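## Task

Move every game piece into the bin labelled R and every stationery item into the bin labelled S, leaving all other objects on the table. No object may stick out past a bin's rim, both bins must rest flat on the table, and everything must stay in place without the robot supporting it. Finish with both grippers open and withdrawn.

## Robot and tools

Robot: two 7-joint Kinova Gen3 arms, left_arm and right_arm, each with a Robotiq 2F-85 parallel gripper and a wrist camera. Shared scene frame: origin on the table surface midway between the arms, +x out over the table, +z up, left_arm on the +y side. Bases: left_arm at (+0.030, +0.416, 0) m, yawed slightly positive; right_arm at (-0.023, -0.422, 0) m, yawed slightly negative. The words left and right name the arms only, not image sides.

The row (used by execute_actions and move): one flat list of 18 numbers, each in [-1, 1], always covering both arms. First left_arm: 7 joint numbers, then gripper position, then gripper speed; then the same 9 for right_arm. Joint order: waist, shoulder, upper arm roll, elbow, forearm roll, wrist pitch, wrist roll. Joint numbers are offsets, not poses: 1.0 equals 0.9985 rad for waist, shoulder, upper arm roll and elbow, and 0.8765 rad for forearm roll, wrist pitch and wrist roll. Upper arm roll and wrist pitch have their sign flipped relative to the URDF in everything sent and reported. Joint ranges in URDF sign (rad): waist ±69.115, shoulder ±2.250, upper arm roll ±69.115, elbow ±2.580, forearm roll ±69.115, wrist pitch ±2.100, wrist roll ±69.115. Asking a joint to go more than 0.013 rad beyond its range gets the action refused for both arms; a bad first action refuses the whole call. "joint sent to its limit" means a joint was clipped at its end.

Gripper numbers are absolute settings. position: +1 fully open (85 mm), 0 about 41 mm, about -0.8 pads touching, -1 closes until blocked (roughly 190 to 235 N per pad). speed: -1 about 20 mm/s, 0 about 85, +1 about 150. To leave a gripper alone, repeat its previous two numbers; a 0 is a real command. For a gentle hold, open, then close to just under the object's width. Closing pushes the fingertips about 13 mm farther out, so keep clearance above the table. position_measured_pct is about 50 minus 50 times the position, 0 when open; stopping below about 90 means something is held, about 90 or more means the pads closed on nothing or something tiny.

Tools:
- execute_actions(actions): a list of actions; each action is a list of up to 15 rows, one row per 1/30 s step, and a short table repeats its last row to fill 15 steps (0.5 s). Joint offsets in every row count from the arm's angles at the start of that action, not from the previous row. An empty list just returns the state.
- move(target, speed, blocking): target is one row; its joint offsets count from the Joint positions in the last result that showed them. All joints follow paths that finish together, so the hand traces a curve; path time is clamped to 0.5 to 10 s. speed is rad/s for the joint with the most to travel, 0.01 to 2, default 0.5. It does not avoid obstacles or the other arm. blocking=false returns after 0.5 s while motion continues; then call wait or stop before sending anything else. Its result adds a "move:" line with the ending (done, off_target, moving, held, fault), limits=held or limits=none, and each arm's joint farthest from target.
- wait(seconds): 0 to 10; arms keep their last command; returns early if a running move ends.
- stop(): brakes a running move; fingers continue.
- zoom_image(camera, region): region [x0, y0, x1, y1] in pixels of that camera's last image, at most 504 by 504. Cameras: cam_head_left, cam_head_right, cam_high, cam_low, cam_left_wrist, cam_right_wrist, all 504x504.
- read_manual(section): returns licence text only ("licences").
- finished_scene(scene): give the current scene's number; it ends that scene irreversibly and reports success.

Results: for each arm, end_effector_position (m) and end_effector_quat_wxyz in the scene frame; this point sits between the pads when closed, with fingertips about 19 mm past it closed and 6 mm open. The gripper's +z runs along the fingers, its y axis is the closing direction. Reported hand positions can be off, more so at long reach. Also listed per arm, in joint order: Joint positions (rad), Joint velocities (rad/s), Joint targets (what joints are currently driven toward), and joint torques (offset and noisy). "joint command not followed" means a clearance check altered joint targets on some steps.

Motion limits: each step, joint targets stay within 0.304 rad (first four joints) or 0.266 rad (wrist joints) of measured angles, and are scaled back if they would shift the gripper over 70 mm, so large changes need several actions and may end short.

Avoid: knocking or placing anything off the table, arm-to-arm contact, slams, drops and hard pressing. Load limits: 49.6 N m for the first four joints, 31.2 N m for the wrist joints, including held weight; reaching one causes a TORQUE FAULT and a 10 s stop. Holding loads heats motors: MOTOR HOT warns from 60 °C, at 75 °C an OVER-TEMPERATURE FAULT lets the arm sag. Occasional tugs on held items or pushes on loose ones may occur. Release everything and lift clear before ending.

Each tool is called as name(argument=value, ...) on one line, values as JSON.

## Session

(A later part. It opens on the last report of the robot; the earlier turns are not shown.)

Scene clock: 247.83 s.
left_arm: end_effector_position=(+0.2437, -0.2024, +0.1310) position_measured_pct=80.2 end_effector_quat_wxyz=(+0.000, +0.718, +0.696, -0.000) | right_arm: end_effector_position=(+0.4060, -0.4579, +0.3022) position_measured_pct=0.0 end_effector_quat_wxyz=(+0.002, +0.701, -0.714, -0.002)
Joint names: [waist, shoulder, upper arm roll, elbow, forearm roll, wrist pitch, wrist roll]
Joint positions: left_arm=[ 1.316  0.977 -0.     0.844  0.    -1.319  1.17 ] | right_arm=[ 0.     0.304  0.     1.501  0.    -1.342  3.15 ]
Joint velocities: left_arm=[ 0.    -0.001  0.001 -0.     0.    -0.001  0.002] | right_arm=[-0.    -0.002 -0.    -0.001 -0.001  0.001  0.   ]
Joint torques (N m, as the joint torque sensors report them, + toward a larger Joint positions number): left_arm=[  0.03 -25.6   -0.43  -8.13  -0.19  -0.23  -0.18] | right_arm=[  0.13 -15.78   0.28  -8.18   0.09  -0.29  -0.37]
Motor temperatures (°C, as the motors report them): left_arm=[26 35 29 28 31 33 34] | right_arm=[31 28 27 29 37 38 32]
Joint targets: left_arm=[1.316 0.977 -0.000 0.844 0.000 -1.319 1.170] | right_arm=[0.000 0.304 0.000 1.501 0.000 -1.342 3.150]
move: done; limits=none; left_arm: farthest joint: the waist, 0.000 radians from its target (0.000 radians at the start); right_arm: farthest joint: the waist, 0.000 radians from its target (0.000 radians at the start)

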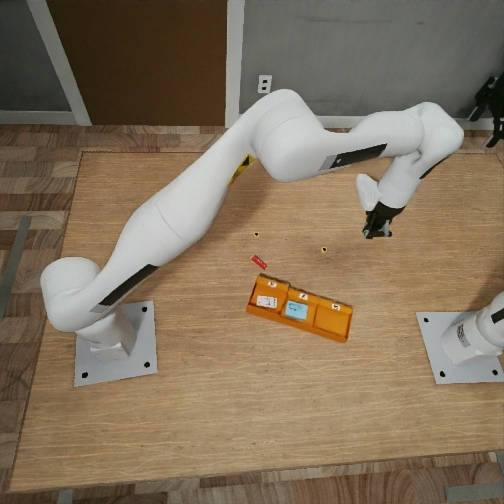

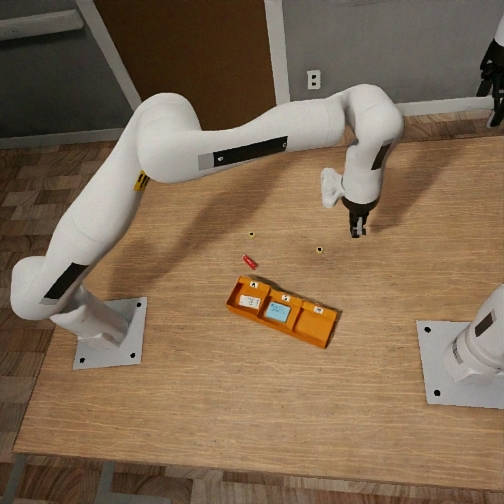

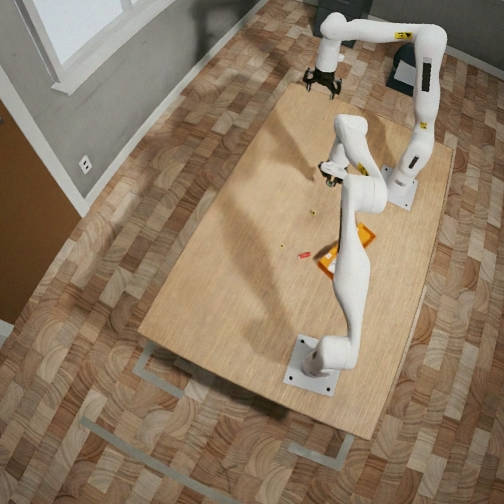

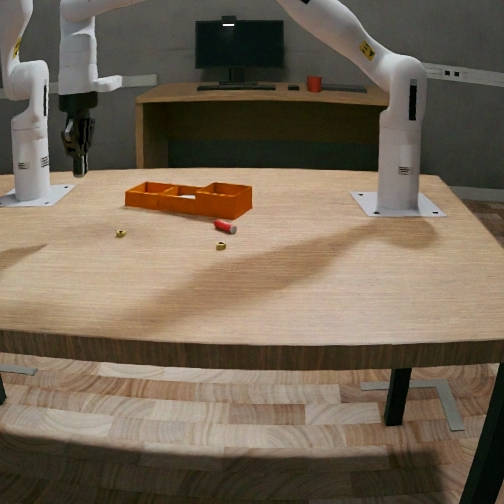

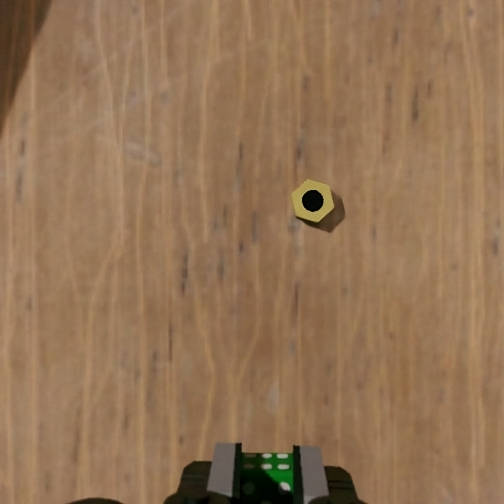

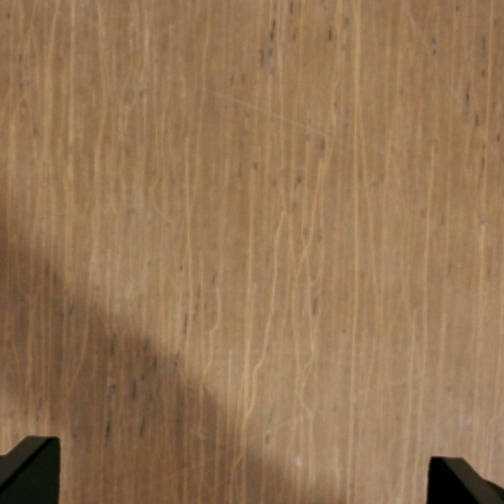

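move(target=[0.049,-0.33,0,0.597,0,0.3,-0.147,-1,0.3,0,0,0,0,0,0,0,1,0], speed=1)

move(target=[0.049,-0.269,0,0.597,0,0.376,-0.146,-1,0.3,0,0,0,0,0,0,0,1,0], speed=1)

Scene clock: 258.93 s.
left_arm: end_effector_position=(+0.1729, -0.0913, +0.1536) position_measured_pct=80.2 end_effector_quat_wxyz=(-0.001, +0.777, +0.630, +0.000) | right_arm: end_effector_position=(+0.4060, -0.4579, +0.3022) position_measured_pct=0.0 end_effector_quat_wxyz=(+0.002, +0.701, -0.714, -0.002)
Joint names: [waist, shoulder, upper arm roll, elbow, forearm roll, wrist pitch, wrist roll]
Joint positions: left_arm=[ 1.365  0.648 -0.     1.44   0.    -1.056  1.041] | right_arm=[ 0.     0.304  0.     1.501  0.    -1.342  3.15 ]
Joint velocities: left_arm=[ 0.    -0.002  0.001  0.     0.    -0.001  0.001] | right_arm=[-0.     0.001 -0.     0.     0.001 -0.001 -0.   ]
Joint torques (N m, as the joint torque sensors report them, + toward a larger Joint positions number): left_arm=[  0.25 -19.83  -0.35  -7.17  -0.21  -0.19  -0.2 ] | right_arm=[  0.17 -15.72   0.16  -8.08   0.01  -0.24  -0.33]
Motor temperatures (°C, as the motors report them): left_arm=[26 35 29 28 31 33 34] | right_arm=[31 28 27 29 37 38 32]
Joint targets: left_arm=[1.365 0.648 -0.000 1.440 0.000 -1.056 1.041] | right_arm=[0.000 0.304 0.000 1.501 0.000 -1.342 3.150]
move: done; limits=none; left_arm: farthest joint: the waist, 0.000 radians from its target (0.049 radians at the start); right_arm: farthest joint: the waist, 0.000 radians from its target (0.000 radians at the start)

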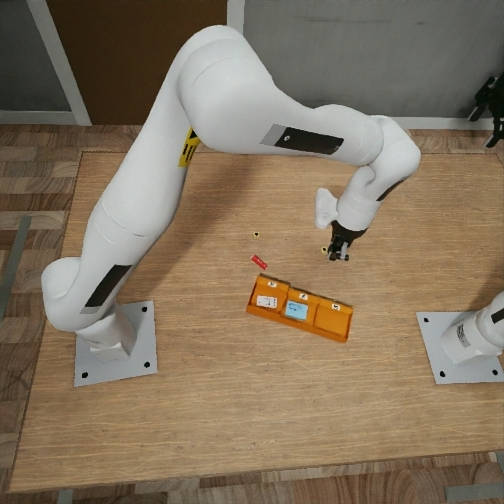

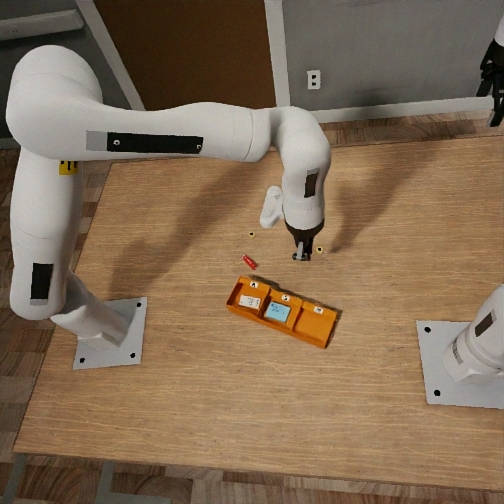

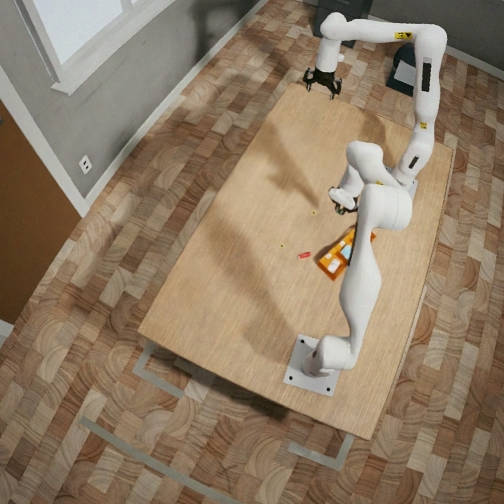

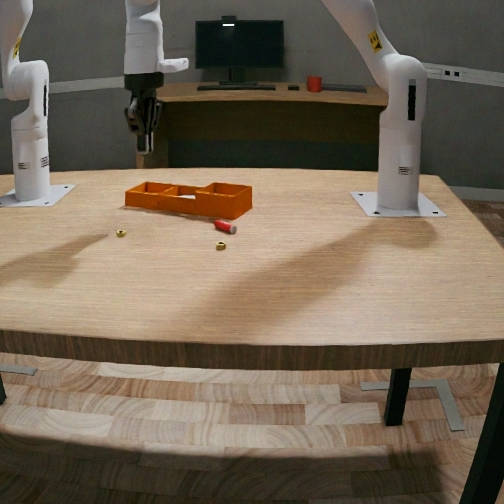

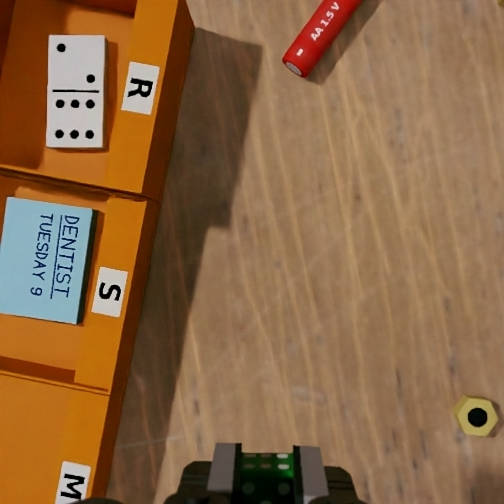

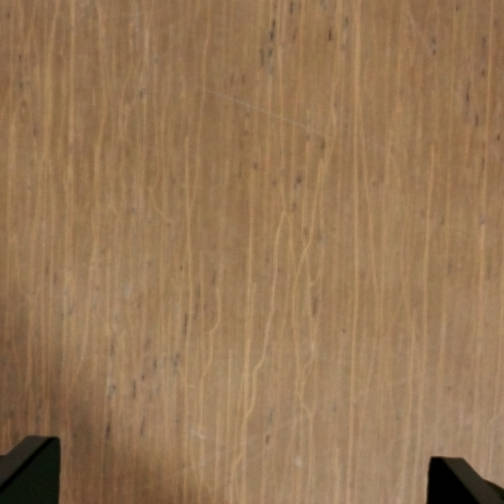

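Scene clock: 260.23 s.
left_arm: end_effector_position=(+0.1043, +0.0584, +0.1292) position_measured_pct=80.2 end_effector_quat_wxyz=(-0.001, +0.829, +0.559, +0.000) | right_arm: end_effector_position=(+0.4060, -0.4579, +0.3022) position_measured_pct=0.0 end_effector_quat_wxyz=(+0.002, +0.701, -0.714, -0.002)
Joint names: [waist, shoulder, upper arm roll, elbow, forearm roll, wrist pitch, wrist roll]
Joint positions: left_arm=[ 1.414  0.38  -0.     2.036  0.    -0.727  0.913] | right_arm=[ 0.     0.304  0.     1.501  0.    -1.342  3.15 ]
Joint velocities: left_arm=[-0.    -0.002  0.     0.     0.    -0.    -0.   ] | right_arm=[ 0.     0.     0.     0.001  0.001 -0.    -0.   ]
Joint torques (N m, as the joint torque sensors report them, + toward a larger Joint positions number): left_arm=[  0.07 -13.56  -0.21  -5.26  -0.23  -0.27  -0.18] | right_arm=[  0.12 -15.58   0.23  -8.2    0.07  -0.25  -0.35]
Motor temperatures (°C, as the motors report them): left_arm=[26 35 29 28 31 33 34] | right_arm=[31 28 27 29 37 38 32]
Joint targets: left_arm=[1.414 0.379 -0.000 2.036 0.000 -0.727 0.913] | right_arm=[0.000 0.304 0.000 1.501 0.000 -1.342 3.150]
move: done; limits=none; left_arm: farthest joint: the waist, 0.000 radians from its target (0.049 radians at the start); right_arm: farthest joint: the waist, 0.000 radians from its target (0.000 radians at the start)

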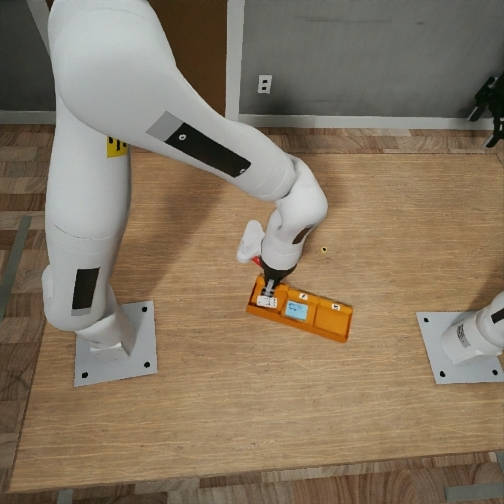

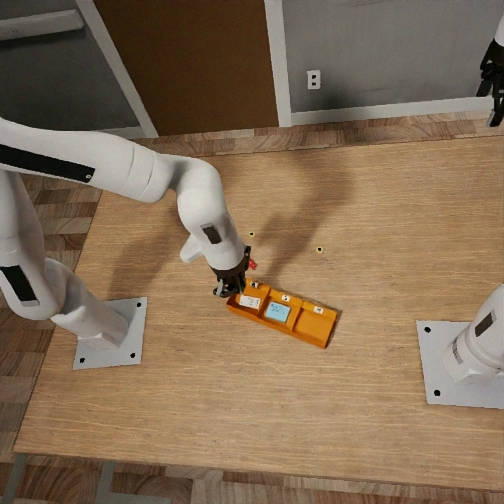

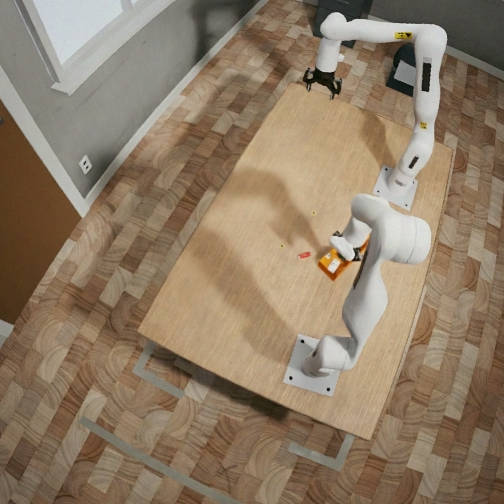

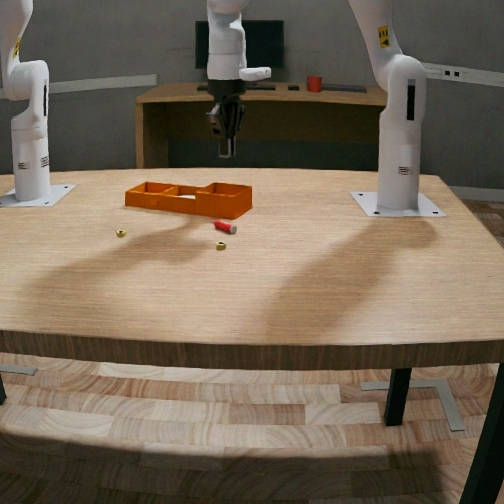

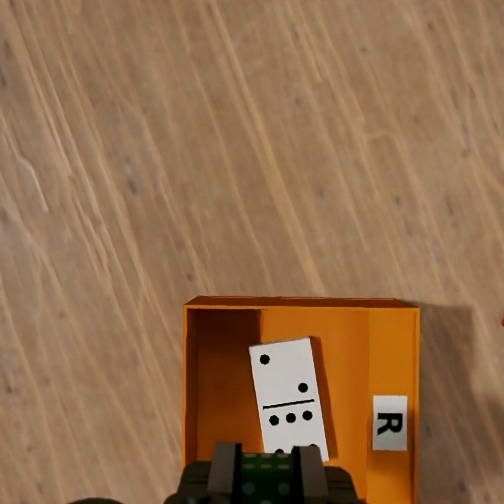

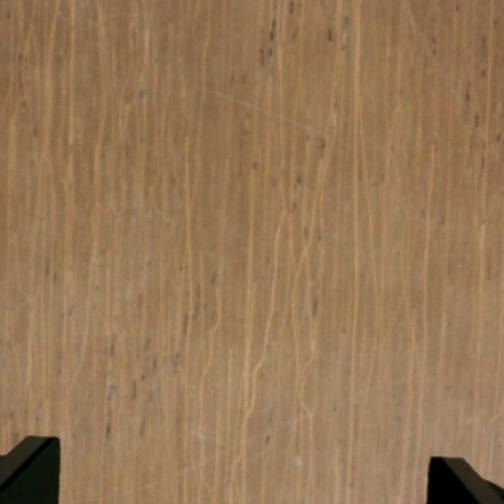

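move(target=[0,0.168,0,0.074,0,0.275,0,-1,0.3,0,0,0,0,0,0,0,1,0], speed=0.3)

move(target=[0,0,0,0,0,0,0,-0.2,0,0,0,0,0,0,0,0,1,0])

move(target=[0,-0.2,0,-0.09,0,-0.33,0,-0.2,0,0,0,0,0,0,0,0,1,0])

Scene clock: 265.60 s.
left_arm: end_effector_position=(+0.1044, +0.0578, +0.0547) position_measured_pct=80.2 end_effector_quat_wxyz=(-0.001, +0.829, +0.559, +0.000) | right_arm: end_effector_position=(+0.4060, -0.4579, +0.3022) position_measured_pct=0.0 end_effector_quat_wxyz=(+0.002, +0.701, -0.714, -0.002)
Joint names: [waist, shoulder, upper arm roll, elbow, forearm roll, wrist pitch, wrist roll]
Joint positions: left_arm=[ 1.414  0.547 -0.     2.11   0.    -0.486  0.913] | right_arm=[ 0.     0.304  0.     1.501  0.    -1.342  3.15 ]
Joint velocities: left_arm=[ 0.001  0.002 -0.    -0.001 -0.001 -0.     0.   ] | right_arm=[-0.001 -0.    -0.     0.001 -0.001 -0.    -0.   ]
Joint torques (N m, as the joint torque sensors report them, + toward a larger Joint positions number): left_arm=[  0.14 -14.77  -0.16  -3.67  -0.3   -0.17  -0.2 ] | right_arm=[  0.   -15.61   0.38  -7.98   0.06  -0.13  -0.44]
Motor temperatures (°C, as the motors report them): left_arm=[26 35 29 28 31 33 34] | right_arm=[31 28 27 29 37 38 32]
Joint targets: left_arm=[1.414 0.547 -0.000 2.110 0.000 -0.486 0.913] | right_arm=[0.000 0.304 0.000 1.501 0.000 -1.342 3.150]
move: done; limits=none; left_arm: farthest joint: the shoulder, 0.001 radians from its target (0.168 radians at the start); right_arm: farthest joint: the waist, 0.000 radians from its target (0.000 radians at the start)

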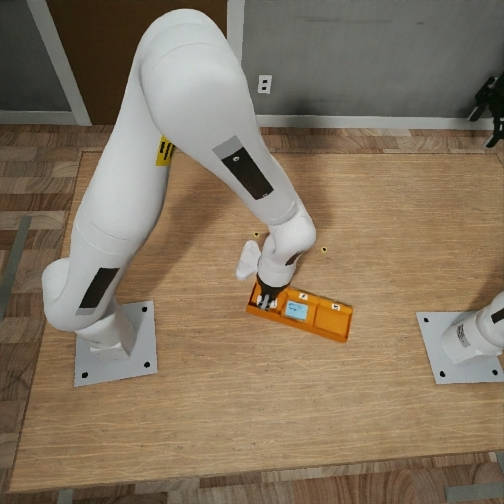

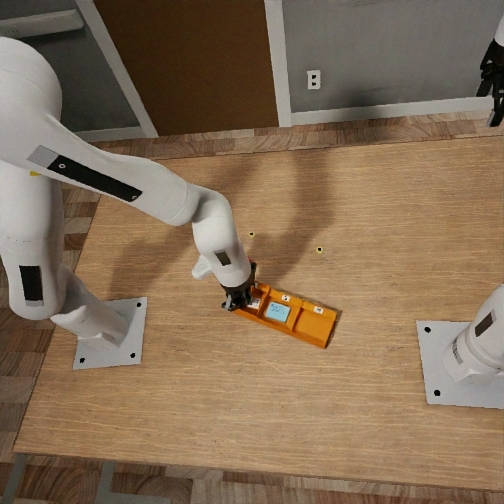

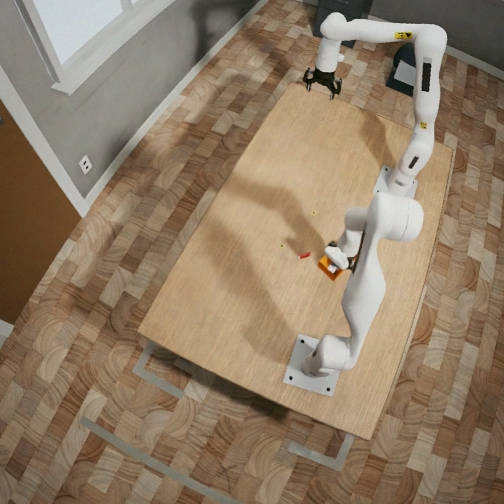

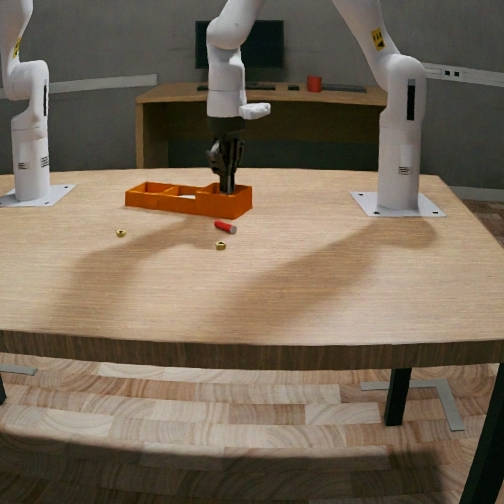

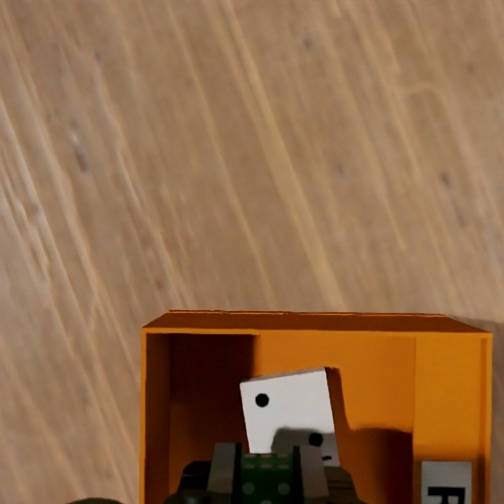

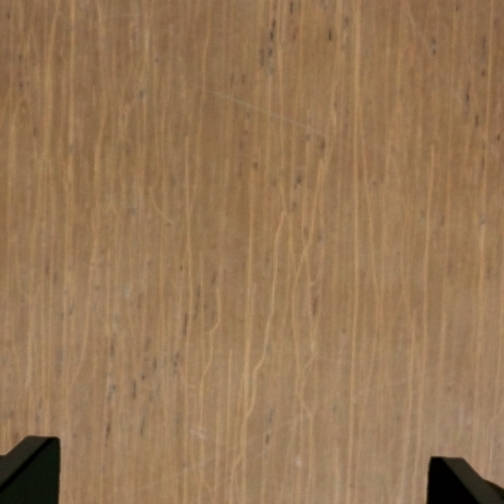

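Scene clock: 266.20 s.
left_arm: end_effector_position=(+0.1044, +0.0578, +0.0547) position_measured_pct=59.9 end_effector_quat_wxyz=(-0.001, +0.829, +0.559, +0.000) | right_arm: end_effector_position=(+0.4060, -0.4579, +0.3022) position_measured_pct=0.0 end_effector_quat_wxyz=(+0.002, +0.701, -0.714, -0.002)
Joint names: [waist, shoulder, upper arm roll, elbow, forearm roll, wrist pitch, wrist roll]
Joint positions: left_arm=[ 1.414  0.547 -0.     2.11   0.    -0.486  0.913] | right_arm=[ 0.     0.304  0.     1.501  0.    -1.342  3.15 ]
Joint velocities: left_arm=[-0.     0.     0.001  0.     0.    -0.     0.002] | right_arm=[ 0.     0.001 -0.    -0.    -0.    -0.     0.   ]
Joint torques (N m, as the joint torque sensors report them, + toward a larger Joint positions number): left_arm=[  0.18 -14.84  -0.21  -3.5   -0.25  -0.25  -0.21] | right_arm=[  0.09 -15.68   0.29  -8.09   0.02  -0.31  -0.24]
Motor temperatures (°C, as the motors report them): left_arm=[26 35 29 28 31 33 34] | right_arm=[31 28 27 29 37 38 32]
Joint targets: left_arm=[1.414 0.547 -0.000 2.110 0.000 -0.486 0.913] | right_arm=[0.000 0.304 0.000 1.501 0.000 -1.342 3.150]
move: done; limits=none; left_arm: farthest joint: the waist, 0.000 radians from its target (0.000 radians at the start); right_arm: farthest joint: the waist, 0.000 radians from its target (0.000 radians at the start)

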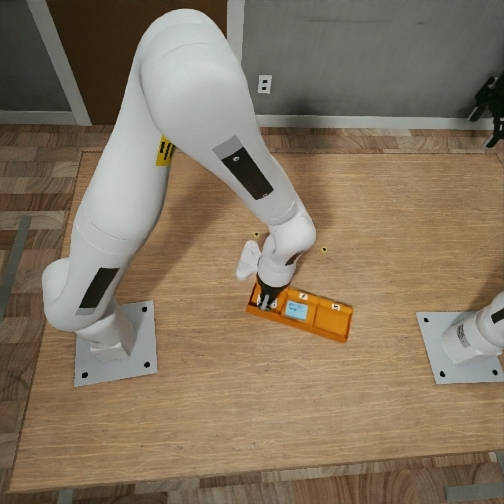

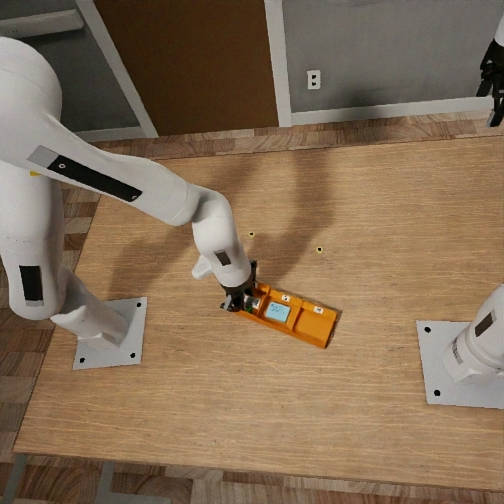

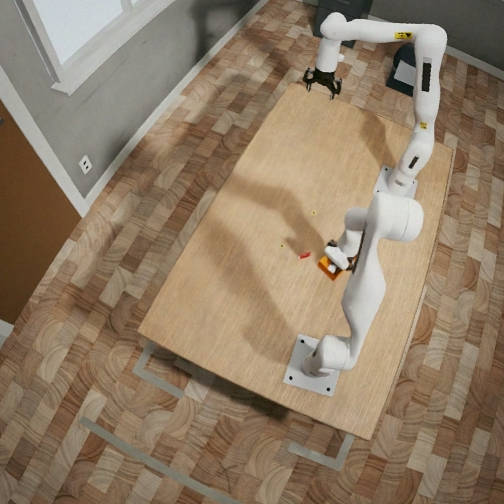

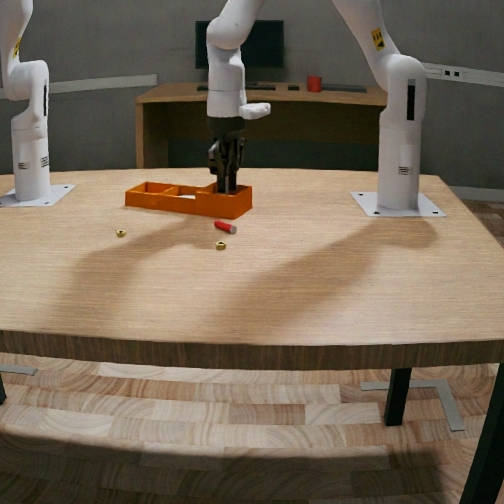

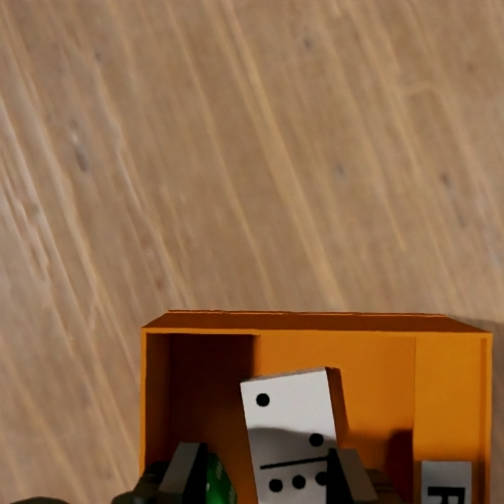

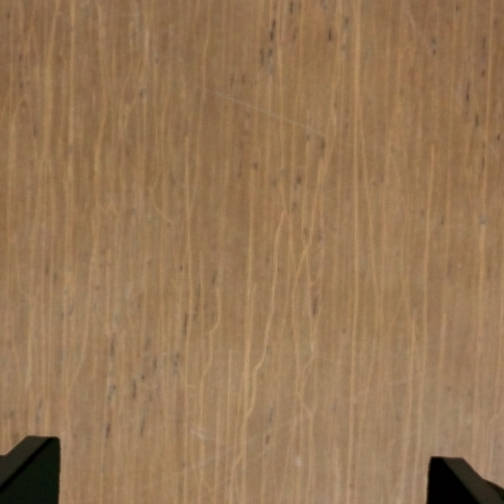

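Scene clock: 267.33 s.
left_arm: end_effector_position=(+0.1038, +0.0600, +0.1442) position_measured_pct=59.9 end_effector_quat_wxyz=(-0.001, +0.829, +0.559, +0.000) | right_arm: end_effector_position=(+0.4060, -0.4579, +0.3022) position_measured_pct=0.0 end_effector_quat_wxyz=(+0.002, +0.701, -0.714, -0.002)
Joint names: [waist, shoulder, upper arm roll, elbow, forearm roll, wrist pitch, wrist roll]
Joint positions: left_arm=[ 1.414  0.348 -0.     2.02   0.    -0.775  0.913] | right_arm=[ 0.     0.304  0.     1.501  0.    -1.342  3.15 ]
Joint velocities: left_arm=[ 0.001 -0.003 -0.     0.001 -0.    -0.     0.001] | right_arm=[ 0.001 -0.     0.    -0.    -0.002 -0.    -0.   ]
Joint torques (N m, as the joint torque sensors report them, + toward a larger Joint positions number): left_arm=[  0.14 -13.42  -0.11  -5.72  -0.23  -0.23  -0.3 ] | right_arm=[  0.15 -15.73   0.27  -8.36  -0.03  -0.25  -0.38]
Motor temperatures (°C, as the motors report them): left_arm=[26 35 29 28 31 33 34] | right_arm=[31 28 27 29 37 38 32]
Joint targets: left_arm=[1.414 0.347 -0.000 2.020 0.000 -0.775 0.913] | right_arm=[0.000 0.304 0.000 1.501 0.000 -1.342 3.150]
move: done; limits=none; left_arm: farthest joint: the waist, 0.000 radians from its target (0.000 radians at the start); right_arm: farthest joint: the waist, 0.000 radians from its target (0.000 radians at the start)

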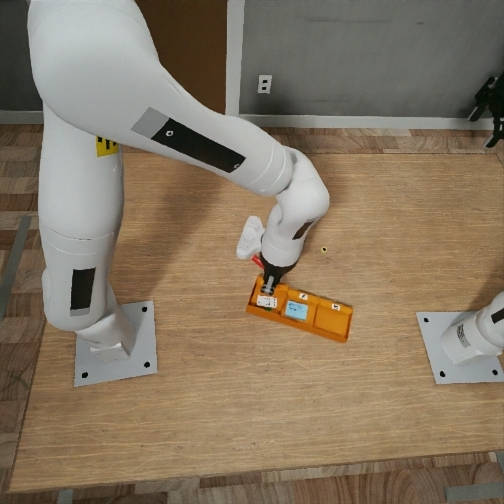

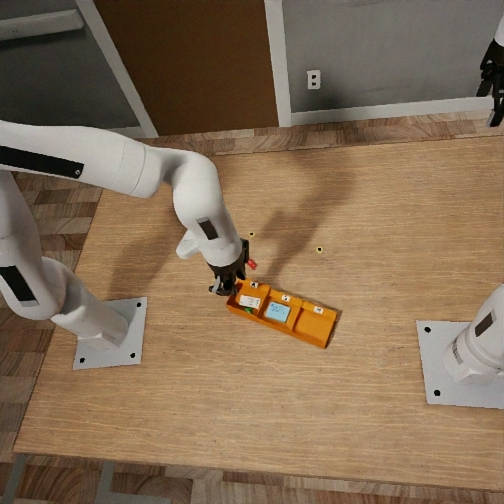

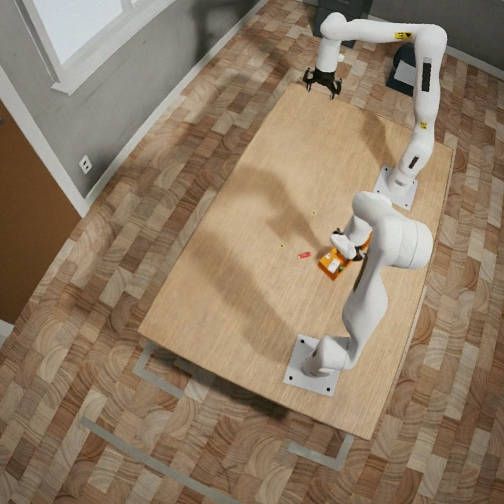

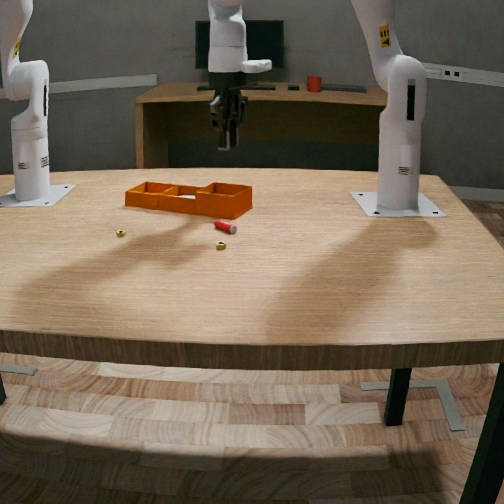

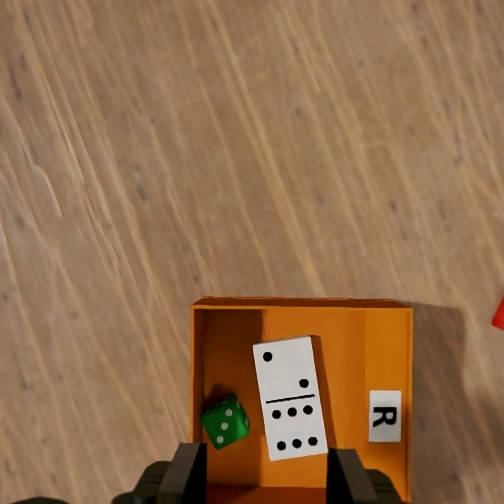

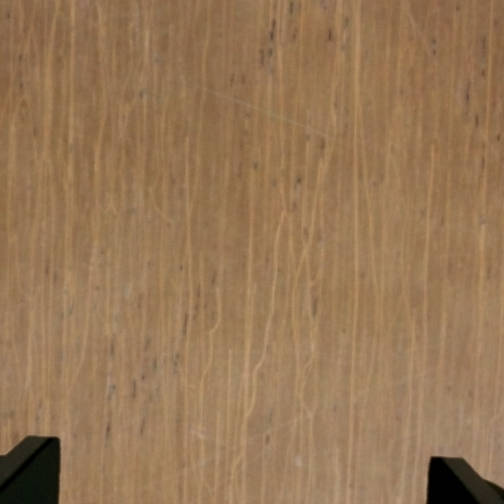

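Done; move clear.

move(target=[-0.9,-0.05,0,-0.5,0,-0.6,0,0.5,0,0,0,0,0,0,0,0,1,0], speed=1)

finished_scene(scene=1)

Scene clock: 272.03 s.
left_arm: end_effector_position=(+0.4212, +0.2236, +0.2987) position_measured_pct=25.0 end_effector_quat_wxyz=(+0.011, +0.504, +0.863, +0.001) | right_arm: end_effector_position=(+0.4060, -0.4579, +0.3022) position_measured_pct=0.0 end_effector_quat_wxyz=(+0.002, +0.701, -0.714, -0.002)
Joint names: [waist, shoulder, upper arm roll, elbow, forearm roll, wrist pitch, wrist roll]
Joint positions: left_arm=[ 0.515  0.298 -0.     1.521  0.    -1.301  0.913] | right_arm=[ 0.     0.304  0.     1.501  0.    -1.342  3.15 ]
Joint velocities: left_arm=[-0.003  0.002  0.    -0.001  0.001  0.     0.   ] | right_arm=[-0.     0.002 -0.     0.001 -0.001  0.     0.   ]
Joint torques (N m, as the joint torque sensors report them, + toward a larger Joint positions number): left_arm=[  0.39 -14.83  -0.23  -8.09  -0.24  -0.14  -0.27] | right_arm=[  0.12 -15.7    0.31  -8.15  -0.02  -0.2   -0.31]
Motor temperatures (°C, as the motors report them): left_arm=[26 35 29 28 31 33 34] | right_arm=[31 28 27 29 37 38 32]
Joint targets: left_arm=[0.515 0.298 -0.000 1.521 0.000 -1.301 0.913] | right_arm=[0.000 0.304 0.000 1.501 0.000 -1.342 3.150]
move: done; limits=none; left_arm: farthest joint: the waist, 0.000 radians from its target (0.898 radians at the start); right_arm: farthest joint: the waist, 0.000 radians from its target (0.000 radians at the start)

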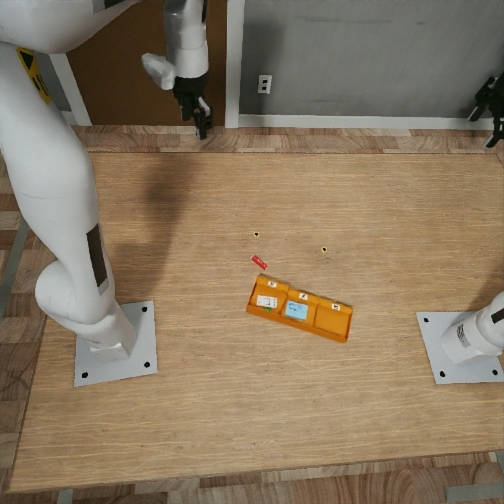

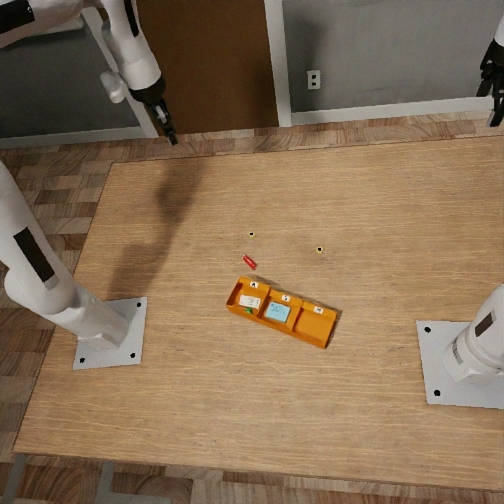

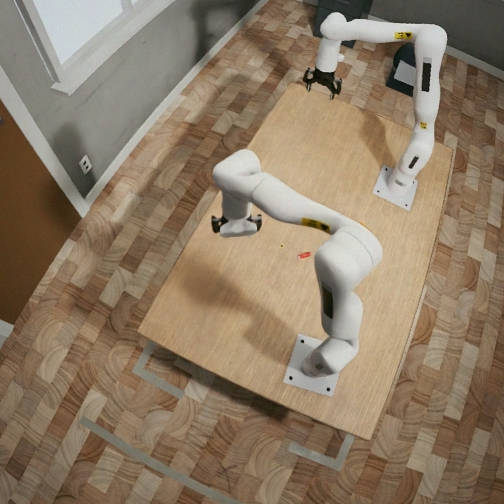

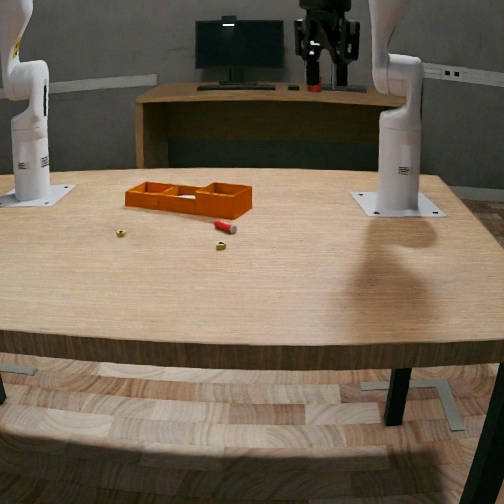

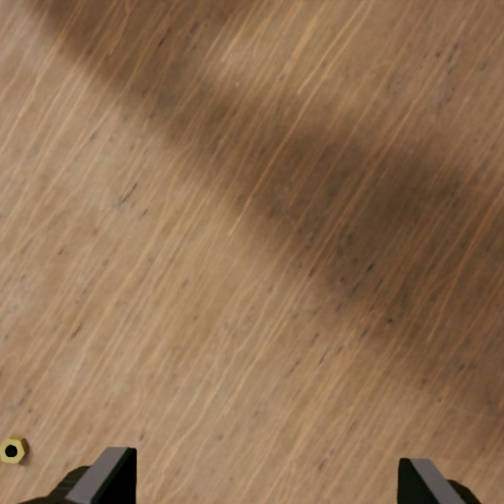

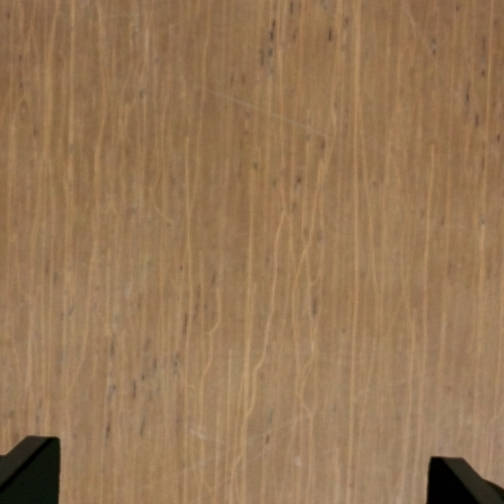

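The scene is finished: the task was done.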